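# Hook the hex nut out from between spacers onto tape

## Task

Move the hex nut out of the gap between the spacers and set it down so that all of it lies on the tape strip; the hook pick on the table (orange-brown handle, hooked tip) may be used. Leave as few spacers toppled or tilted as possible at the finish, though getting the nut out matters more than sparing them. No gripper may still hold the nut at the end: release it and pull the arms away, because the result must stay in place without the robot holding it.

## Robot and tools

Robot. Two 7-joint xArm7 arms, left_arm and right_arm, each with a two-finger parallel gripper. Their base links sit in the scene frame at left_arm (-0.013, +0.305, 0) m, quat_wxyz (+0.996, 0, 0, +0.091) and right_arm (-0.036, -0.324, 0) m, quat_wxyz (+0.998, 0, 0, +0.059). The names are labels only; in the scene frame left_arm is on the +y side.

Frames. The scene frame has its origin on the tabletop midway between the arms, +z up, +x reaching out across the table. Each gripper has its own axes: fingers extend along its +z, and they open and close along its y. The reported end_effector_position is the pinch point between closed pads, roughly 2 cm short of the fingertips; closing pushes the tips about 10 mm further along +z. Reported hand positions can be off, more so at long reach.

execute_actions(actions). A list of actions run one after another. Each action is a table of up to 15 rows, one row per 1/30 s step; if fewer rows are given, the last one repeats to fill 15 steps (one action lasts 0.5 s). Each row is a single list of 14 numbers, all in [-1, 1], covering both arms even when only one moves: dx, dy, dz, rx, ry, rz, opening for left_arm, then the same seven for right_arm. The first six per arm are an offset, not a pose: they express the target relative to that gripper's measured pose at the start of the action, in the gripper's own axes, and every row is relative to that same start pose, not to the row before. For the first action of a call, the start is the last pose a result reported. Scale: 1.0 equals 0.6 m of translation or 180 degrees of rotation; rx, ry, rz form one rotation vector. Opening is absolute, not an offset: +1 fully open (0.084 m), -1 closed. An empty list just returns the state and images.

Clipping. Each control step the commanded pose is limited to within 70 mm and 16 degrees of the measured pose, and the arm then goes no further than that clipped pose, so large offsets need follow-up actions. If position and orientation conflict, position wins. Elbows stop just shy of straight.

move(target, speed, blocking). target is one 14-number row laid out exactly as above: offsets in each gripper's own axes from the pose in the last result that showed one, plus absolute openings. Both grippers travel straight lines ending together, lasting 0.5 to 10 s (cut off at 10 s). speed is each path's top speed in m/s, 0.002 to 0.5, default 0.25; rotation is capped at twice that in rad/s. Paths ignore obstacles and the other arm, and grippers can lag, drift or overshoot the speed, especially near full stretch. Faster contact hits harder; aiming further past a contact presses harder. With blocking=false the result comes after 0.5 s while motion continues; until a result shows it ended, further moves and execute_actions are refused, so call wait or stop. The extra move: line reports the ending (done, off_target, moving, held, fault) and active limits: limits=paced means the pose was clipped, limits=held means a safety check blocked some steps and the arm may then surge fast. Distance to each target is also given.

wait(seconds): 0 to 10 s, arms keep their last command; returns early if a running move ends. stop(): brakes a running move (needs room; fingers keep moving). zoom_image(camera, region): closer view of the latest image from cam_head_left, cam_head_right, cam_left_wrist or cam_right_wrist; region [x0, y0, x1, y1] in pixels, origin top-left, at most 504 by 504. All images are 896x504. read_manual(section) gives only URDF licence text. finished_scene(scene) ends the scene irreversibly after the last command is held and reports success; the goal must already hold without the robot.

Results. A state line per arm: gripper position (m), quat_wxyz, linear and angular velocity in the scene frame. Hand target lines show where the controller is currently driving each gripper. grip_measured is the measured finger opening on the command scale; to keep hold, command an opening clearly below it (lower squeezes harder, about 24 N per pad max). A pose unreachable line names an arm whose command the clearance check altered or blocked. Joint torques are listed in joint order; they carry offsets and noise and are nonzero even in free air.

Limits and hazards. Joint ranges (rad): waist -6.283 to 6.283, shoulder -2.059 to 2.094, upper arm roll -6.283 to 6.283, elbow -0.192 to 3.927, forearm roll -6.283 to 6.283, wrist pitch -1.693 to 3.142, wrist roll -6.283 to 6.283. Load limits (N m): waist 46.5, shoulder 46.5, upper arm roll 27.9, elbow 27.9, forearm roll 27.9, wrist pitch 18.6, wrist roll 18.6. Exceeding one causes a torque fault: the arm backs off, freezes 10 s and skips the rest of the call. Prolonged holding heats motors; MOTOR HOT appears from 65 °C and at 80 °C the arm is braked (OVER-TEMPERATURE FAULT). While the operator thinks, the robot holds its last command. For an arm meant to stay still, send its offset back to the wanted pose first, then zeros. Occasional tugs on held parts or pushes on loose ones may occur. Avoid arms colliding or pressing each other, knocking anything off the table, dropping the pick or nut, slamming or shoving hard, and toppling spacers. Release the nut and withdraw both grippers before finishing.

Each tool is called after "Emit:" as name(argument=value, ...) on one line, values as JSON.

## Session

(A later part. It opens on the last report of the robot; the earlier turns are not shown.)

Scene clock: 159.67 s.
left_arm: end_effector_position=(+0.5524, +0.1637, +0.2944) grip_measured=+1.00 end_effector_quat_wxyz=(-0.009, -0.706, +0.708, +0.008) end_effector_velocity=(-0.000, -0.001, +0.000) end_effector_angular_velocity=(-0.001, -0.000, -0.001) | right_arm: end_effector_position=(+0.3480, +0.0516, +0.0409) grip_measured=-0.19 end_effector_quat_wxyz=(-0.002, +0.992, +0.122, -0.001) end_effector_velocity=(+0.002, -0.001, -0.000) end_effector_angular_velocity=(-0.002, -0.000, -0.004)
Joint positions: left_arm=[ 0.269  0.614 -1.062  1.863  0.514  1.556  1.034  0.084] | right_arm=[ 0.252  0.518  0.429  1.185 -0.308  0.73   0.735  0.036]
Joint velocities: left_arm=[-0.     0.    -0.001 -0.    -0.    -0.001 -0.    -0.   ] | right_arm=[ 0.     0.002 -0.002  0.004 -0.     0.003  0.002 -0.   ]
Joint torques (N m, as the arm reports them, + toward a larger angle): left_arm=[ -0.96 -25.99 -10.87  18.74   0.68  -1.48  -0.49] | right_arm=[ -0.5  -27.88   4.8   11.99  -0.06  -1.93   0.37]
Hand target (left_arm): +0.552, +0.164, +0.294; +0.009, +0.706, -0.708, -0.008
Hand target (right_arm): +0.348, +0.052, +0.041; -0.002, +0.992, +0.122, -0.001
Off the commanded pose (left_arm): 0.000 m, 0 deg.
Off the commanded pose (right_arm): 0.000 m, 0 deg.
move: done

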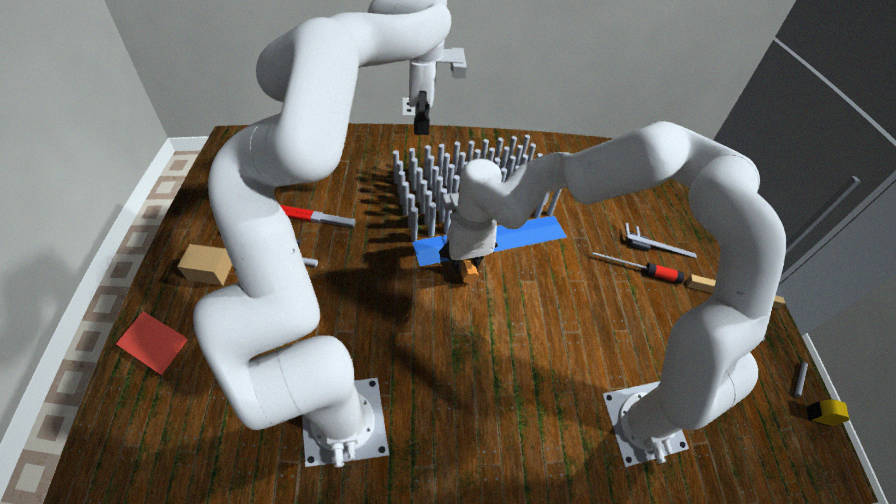

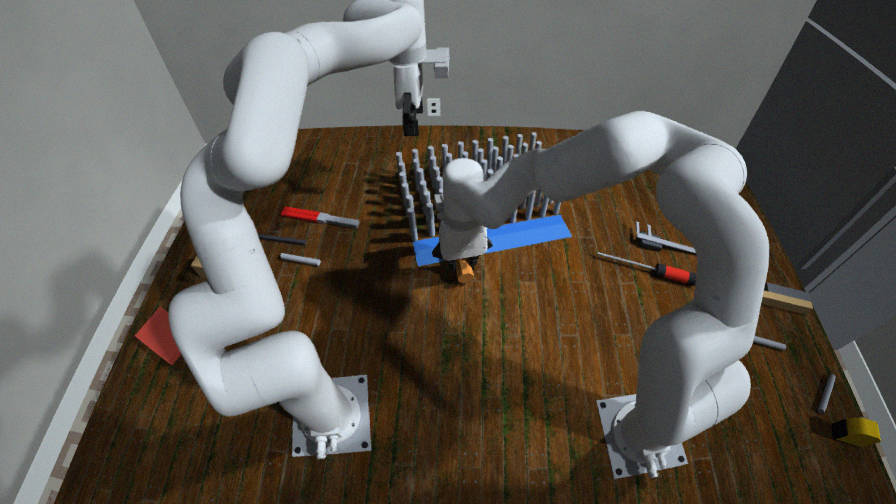

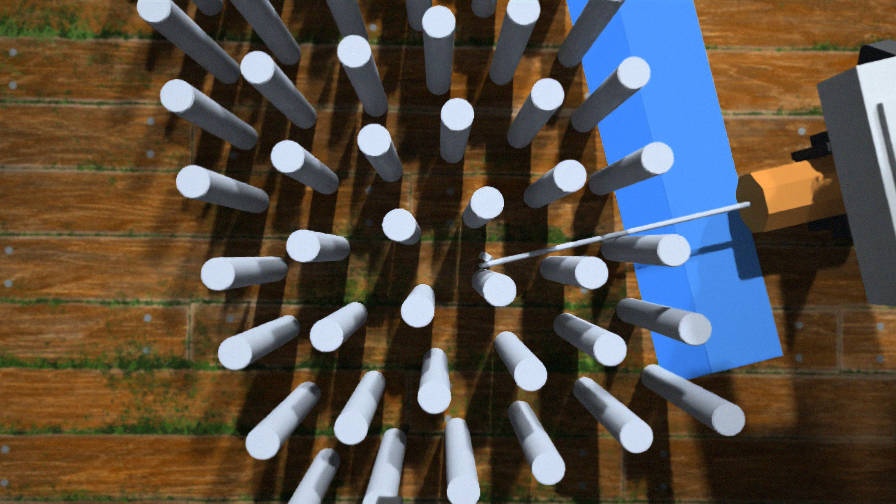

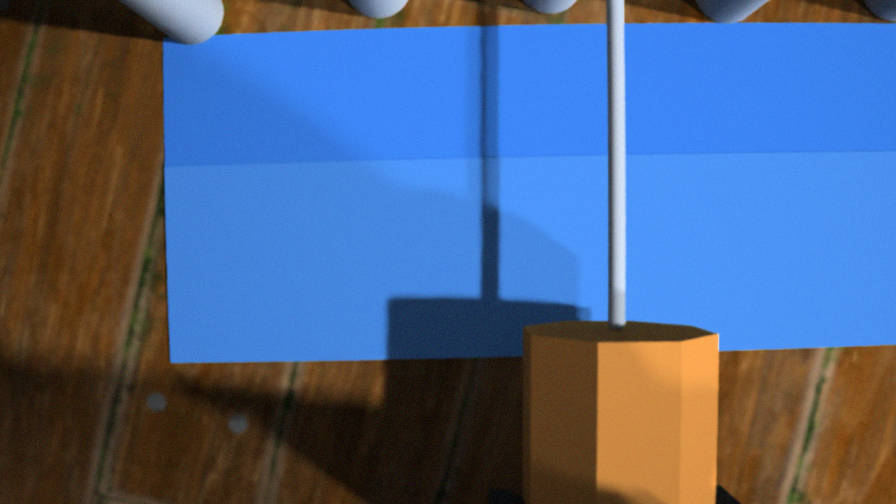

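Touching the front spacer slightly. Lower and sweep up.

Emit:
move(target=[0,0,0,0,0,0,1,-0.002,0.001,0.011,0,0,0,-0.6], speed=0.02)

Emit:
move(target=[0,0,0,0,0,0,1,-0.008,0.015,0,0,0,0,-0.6], speed=0.05)

Emit:
zoom_image(camera="cam_left_wrist", region=[440,200,640,300])

Scene clock: 166.37 s.
left_arm: end_effector_position=(+0.5524, +0.1637, +0.2944) grip_measured=+1.00 end_effector_quat_wxyz=(-0.009, -0.706, +0.708, +0.008) end_effector_velocity=(-0.001, -0.001, +0.000) end_effector_angular_velocity=(-0.000, +0.001, -0.002) | right_arm: end_effector_position=(+0.3468, +0.0508, +0.0344) grip_measured=-0.19 end_effector_quat_wxyz=(-0.002, +0.992, +0.123, -0.001) end_effector_velocity=(+0.002, +0.001, +0.001) end_effector_angular_velocity=(+0.004, -0.006, -0.000)
Joint positions: left_arm=[ 0.269  0.614 -1.062  1.863  0.514  1.556  1.034  0.084] | right_arm=[ 0.255  0.528  0.424  1.178 -0.315  0.714  0.741  0.036]
Joint velocities: left_arm=[ 0.    -0.    -0.002 -0.001 -0.     0.001 -0.     0.   ] | right_arm=[ 0.    -0.001 -0.001  0.001 -0.003 -0.005  0.002  0.   ]
Joint torques (N m, as the arm reports them, + toward a larger angle): left_arm=[ -0.83 -26.32 -10.94  19.06   0.68  -1.44  -0.55] | right_arm=[ -0.47 -28.03   4.68  11.87  -0.29  -1.93   0.31]
Hand target (left_arm): +0.552, +0.164, +0.294; +0.009, +0.706, -0.708, -0.008
Hand target (right_arm): +0.347, +0.051, +0.034; -0.002, +0.992, +0.122, -0.001
Off the commanded pose (left_arm): 0.000 m, 0 deg.
Off the commanded pose (right_arm): 0.000 m, 0 deg.
move: done

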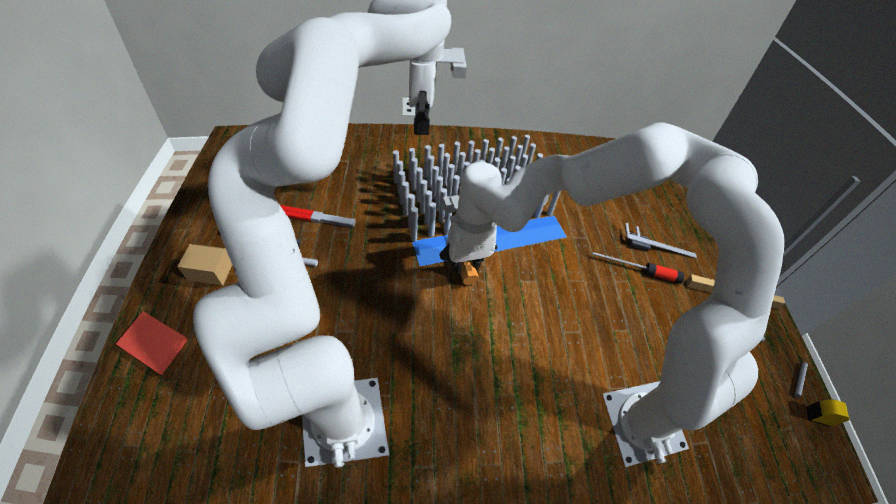

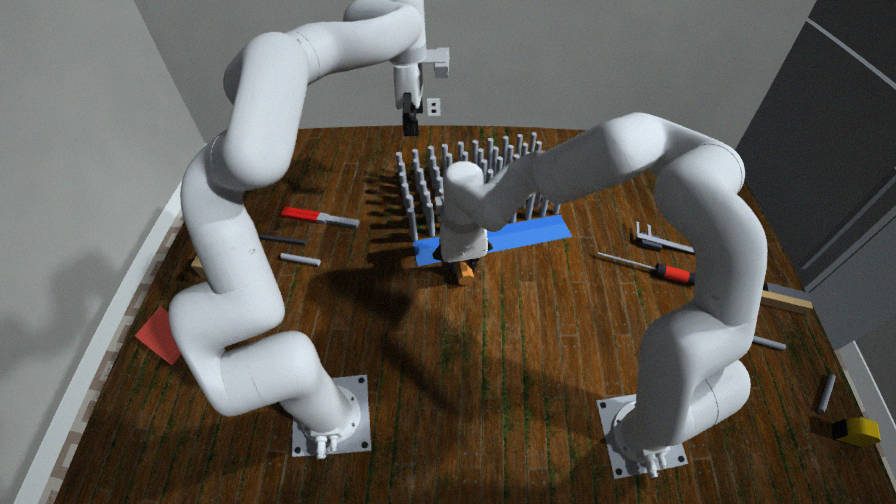

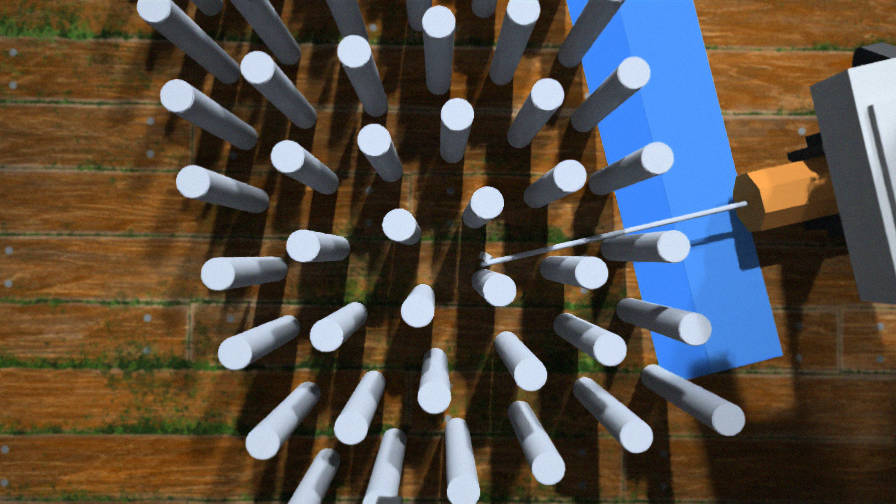

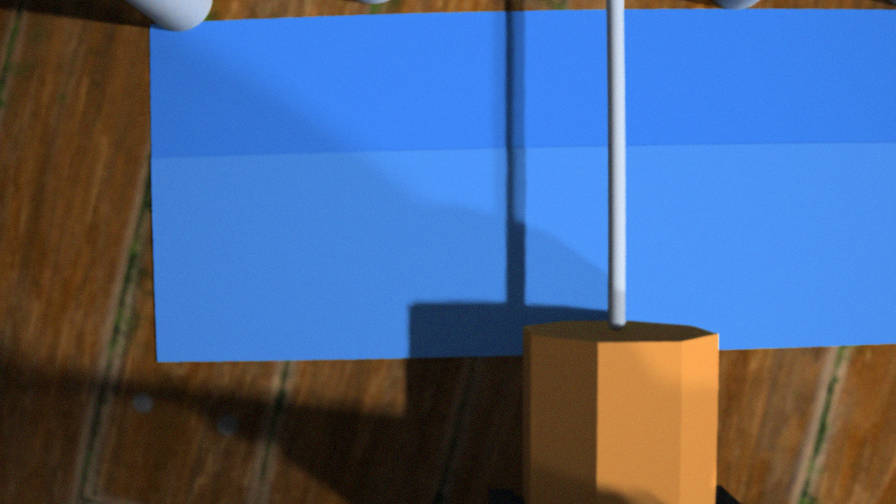

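Scene clock: 167.10 s.
left_arm: end_effector_position=(+0.5524, +0.1637, +0.2944) grip_measured=+1.00 end_effector_quat_wxyz=(-0.009, -0.706, +0.708, +0.008) end_effector_velocity=(-0.001, -0.000, -0.001) end_effector_angular_velocity=(-0.001, +0.003, -0.001) | right_arm: end_effector_position=(+0.3444, +0.0410, +0.0344) grip_measured=-0.19 end_effector_quat_wxyz=(-0.002, +0.992, +0.123, -0.001) end_effector_velocity=(-0.002, +0.001, +0.000) end_effector_angular_velocity=(+0.002, +0.000, +0.004)
Joint positions: left_arm=[ 0.269  0.614 -1.062  1.863  0.514  1.556  1.034  0.084] | right_arm=[ 0.237  0.505  0.426  1.141 -0.31   0.698  0.729  0.036]
Joint velocities: left_arm=[-0.     0.     0.    -0.001 -0.002  0.001 -0.    -0.   ] | right_arm=[-0.001 -0.002  0.003 -0.005  0.001 -0.003 -0.002  0.   ]
Joint torques (N m, as the arm reports them, + toward a larger angle): left_arm=[ -1.32 -26.42 -10.94  18.88   0.74  -1.43  -0.18] | right_arm=[ -0.37 -26.94   4.73  11.53  -0.25  -1.97   0.56]
Hand target (left_arm): +0.552, +0.164, +0.294; +0.009, +0.706, -0.708, -0.008
Hand target (right_arm): +0.344, +0.041, +0.034; -0.002, +0.992, +0.123, -0.001
Off the commanded pose (left_arm): 0.000 m, 0 deg.
Off the commanded pose (right_arm): 0.000 m, 0 deg.
move: done

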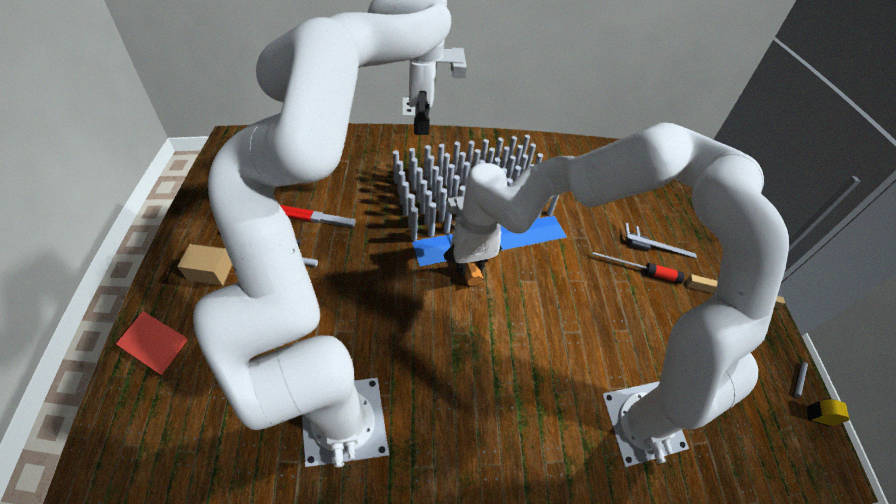

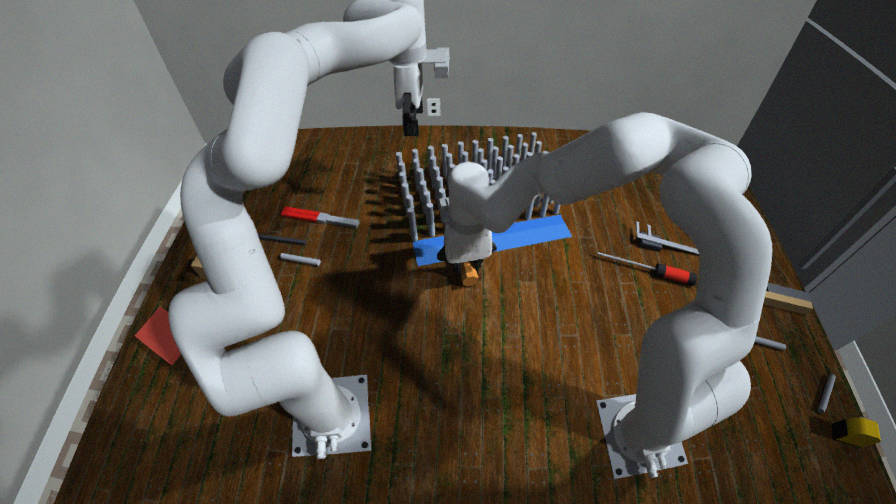

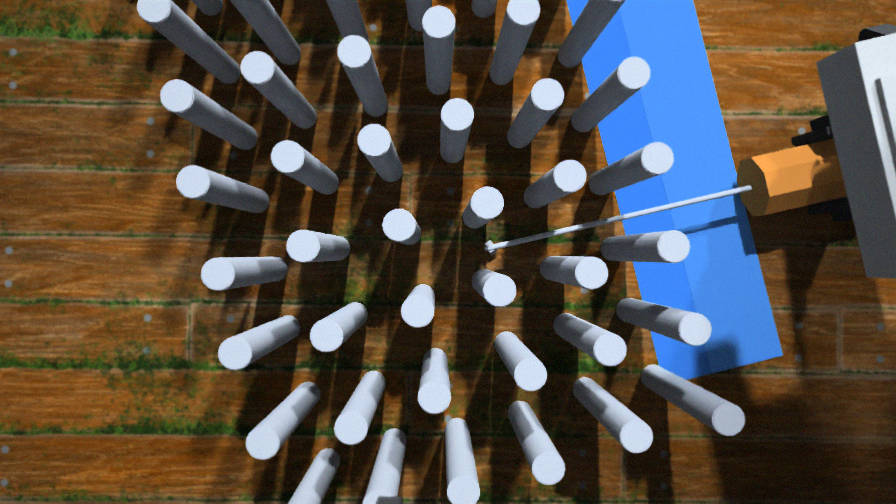

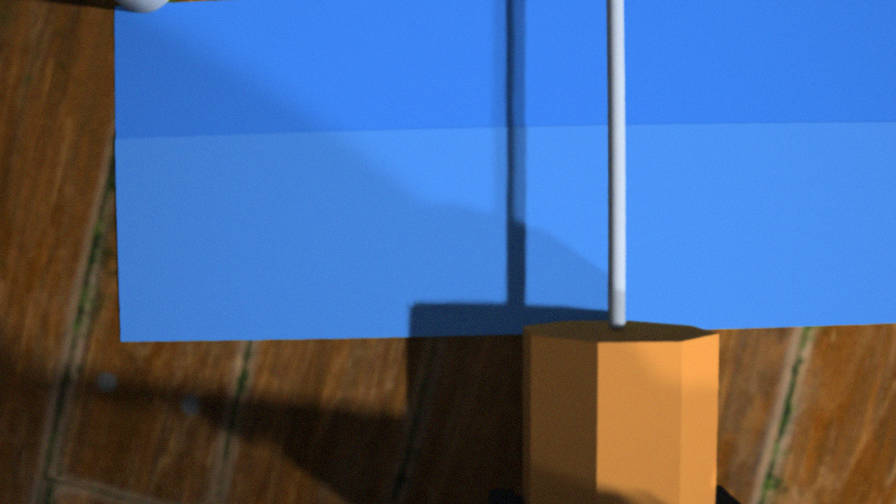

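Region (440, 200, 640, 300) of cam_left_wrist's 896x504 image, scaled by 2.520, with more detail than that image has.

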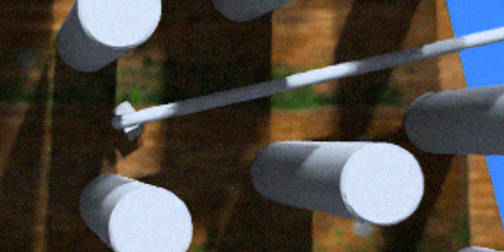

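Emit:
move(target=[0,0,0,0,0,0,1,-0.004,0,0.006,0,0,0,-0.6], speed=0.02)

Emit:
move(target=[0,0,0,0,0,0,1,-0.03,0,0,0,0,0,-0.6], speed=0.02)

Emit:
zoom_image(camera="cam_left_wrist", region=[440,200,640,300])

Scene clock: 175.53 s.
left_arm: end_effector_position=(+0.5524, +0.1637, +0.2944) grip_measured=+1.00 end_effector_quat_wxyz=(-0.009, -0.706, +0.708, +0.008) end_effector_velocity=(-0.000, -0.000, +0.000) end_effector_angular_velocity=(-0.000, +0.001, -0.001) | right_arm: end_effector_position=(+0.3421, +0.0405, +0.0309) grip_measured=-0.19 end_effector_quat_wxyz=(-0.002, +0.992, +0.123, -0.001) end_effector_velocity=(-0.004, -0.001, -0.003) end_effector_angular_velocity=(-0.004, +0.007, +0.001)
Joint positions: left_arm=[ 0.269  0.614 -1.062  1.863  0.514  1.556  1.034  0.084] | right_arm=[ 0.239  0.507  0.424  1.132 -0.314  0.687  0.734  0.036]
Joint velocities: left_arm=[-0.     0.    -0.001  0.    -0.     0.002  0.     0.   ] | right_arm=[ 0.002  0.002  0.    -0.008  0.001 -0.001  0.001 -0.   ]
Joint torques (N m, as the arm reports them, + toward a larger angle): left_arm=[ -0.34 -26.41 -10.45  18.64   1.15  -1.48  -0.48] | right_arm=[ -0.58 -26.77   4.35  11.21  -0.71  -1.68   0.53]
Hand target (left_arm): +0.552, +0.164, +0.294; +0.009, +0.706, -0.708, -0.008
Hand target (right_arm): +0.342, +0.040, +0.031; -0.002, +0.992, +0.123, -0.001
Off the commanded pose (left_arm): 0.000 m, 0 deg.
Off the commanded pose (right_arm): 0.000 m, 0 deg.
move: done

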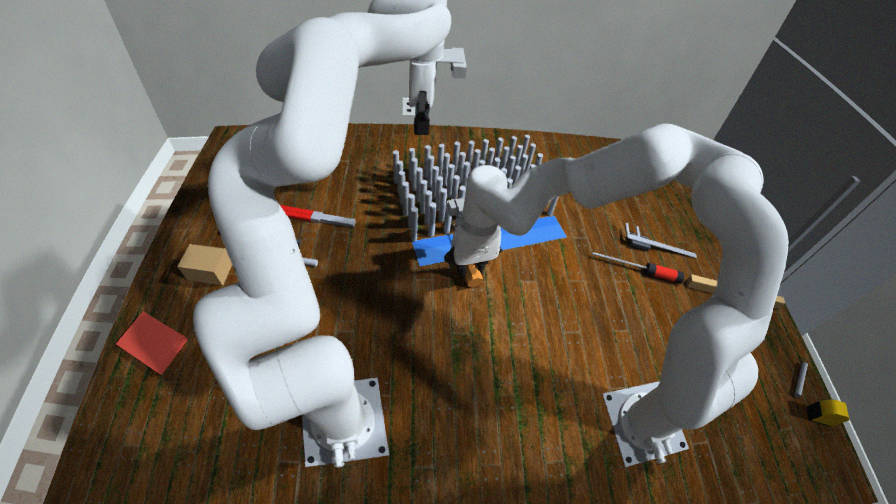

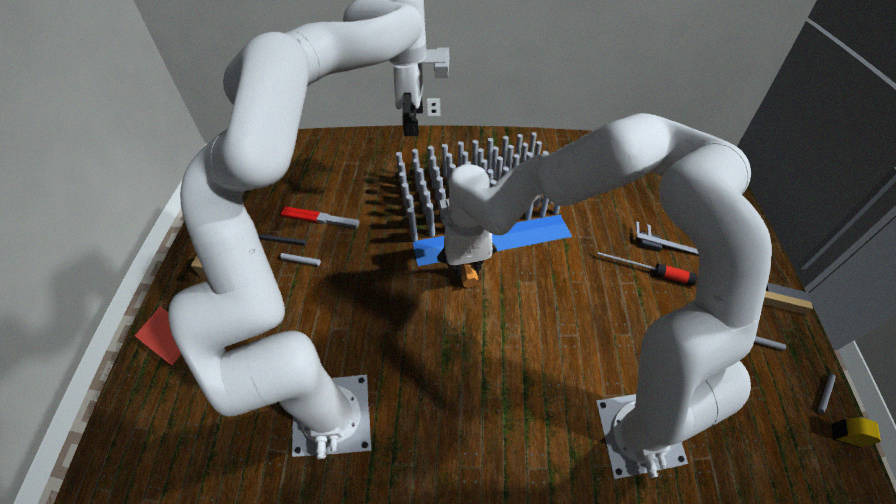

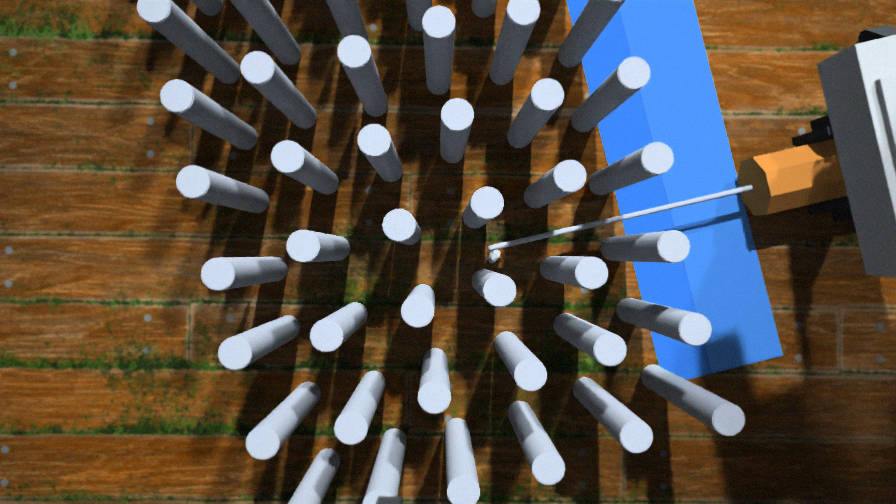

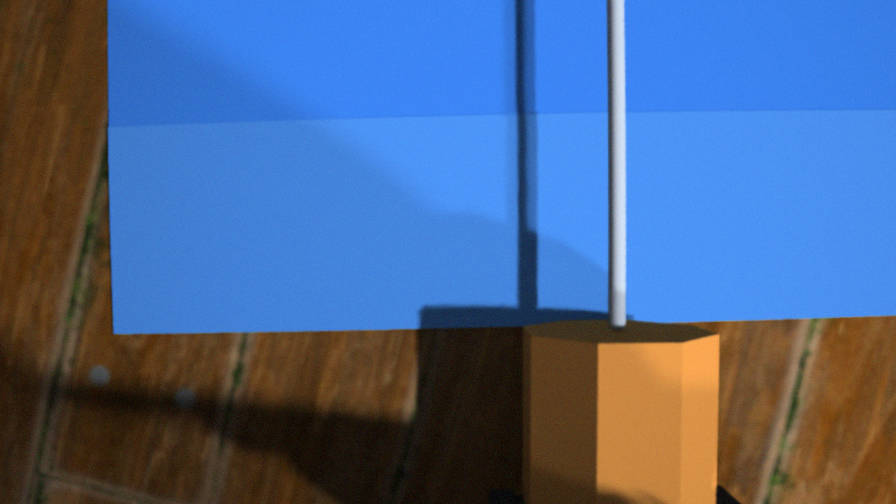

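Scene clock: 176.70 s.
left_arm: end_effector_position=(+0.5524, +0.1637, +0.2944) grip_measured=+1.00 end_effector_quat_wxyz=(-0.009, -0.706, +0.708, +0.008) end_effector_velocity=(+0.000, -0.000, +0.000) end_effector_angular_velocity=(-0.001, +0.000, +0.000) | right_arm: end_effector_position=(+0.3248, +0.0361, +0.0309) grip_measured=-0.19 end_effector_quat_wxyz=(-0.002, +0.992, +0.123, -0.001) end_effector_velocity=(-0.000, -0.001, +0.000) end_effector_angular_velocity=(+0.001, -0.000, -0.003)
Joint positions: left_arm=[ 0.269  0.614 -1.062  1.863  0.514  1.556  1.034  0.084] | right_arm=[ 0.238  0.467  0.435  1.066 -0.307  0.66   0.751  0.036]
Joint velocities: left_arm=[ 0.     0.    -0.     0.001 -0.     0.    -0.     0.   ] | right_arm=[-0.001 -0.003 -0.    -0.004  0.002 -0.003  0.001  0.   ]
Joint torques (N m, as the arm reports them, + toward a larger angle): left_arm=[ -0.86 -26.46 -10.92  18.72   0.87  -1.24  -0.2 ] | right_arm=[ -0.22 -25.62   4.24  11.47  -0.33  -1.99   0.48]
Hand target (left_arm): +0.552, +0.164, +0.294; +0.009, +0.706, -0.708, -0.008
Hand target (right_arm): +0.325, +0.036, +0.031; -0.002, +0.992, +0.123, -0.001
Off the commanded pose (left_arm): 0.000 m, 0 deg.
Off the commanded pose (right_arm): 0.000 m, 0 deg.
move: done

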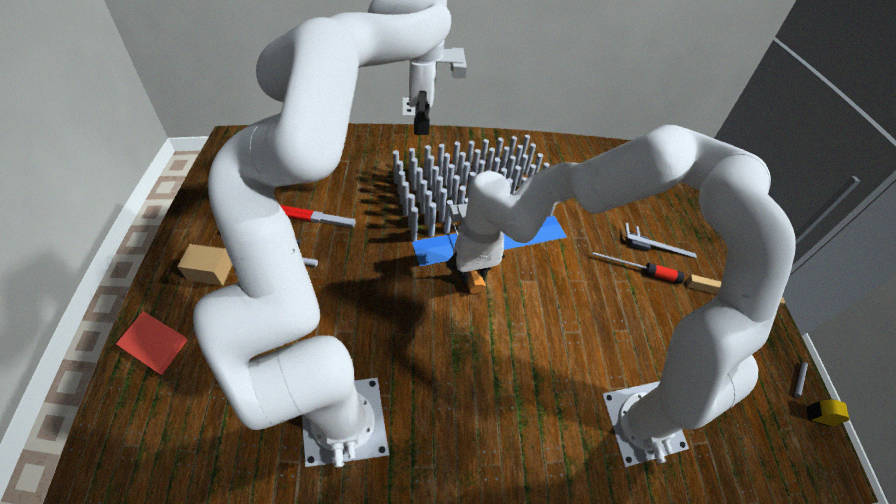

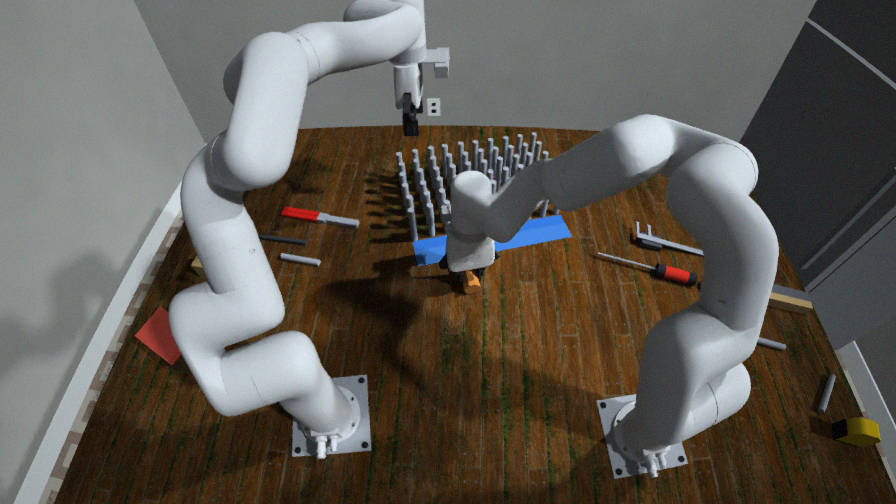

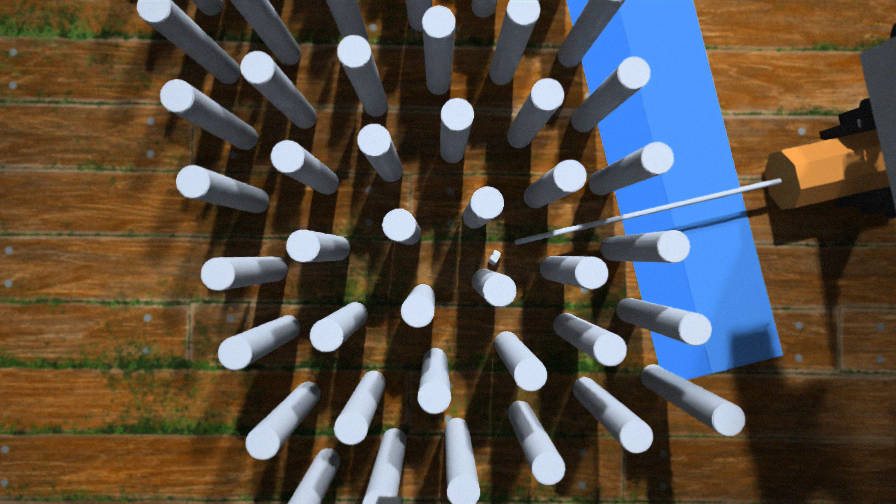

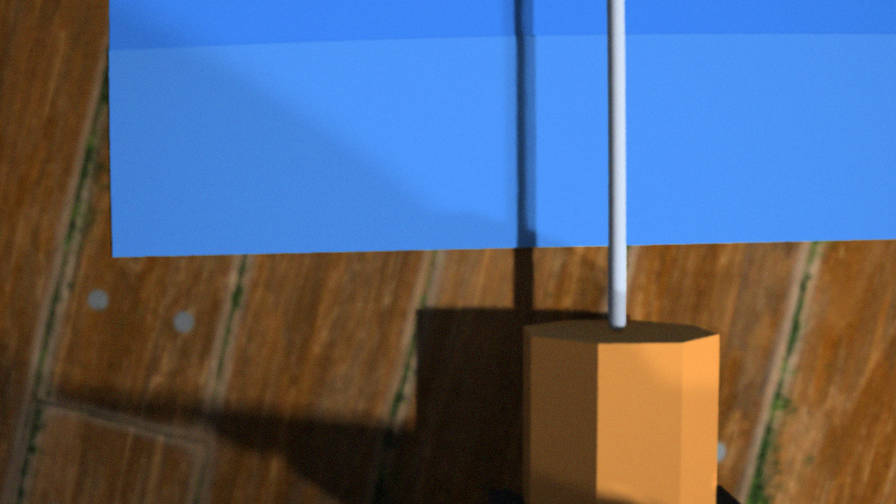

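Region (440, 200, 640, 300) of cam_left_wrist's 896x504 image, scaled by 2.520, with more detail than that image has.

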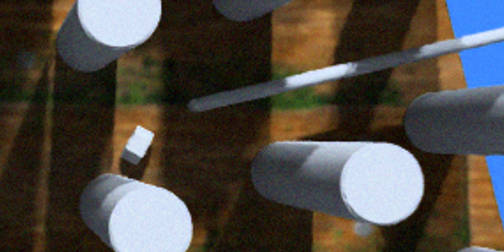

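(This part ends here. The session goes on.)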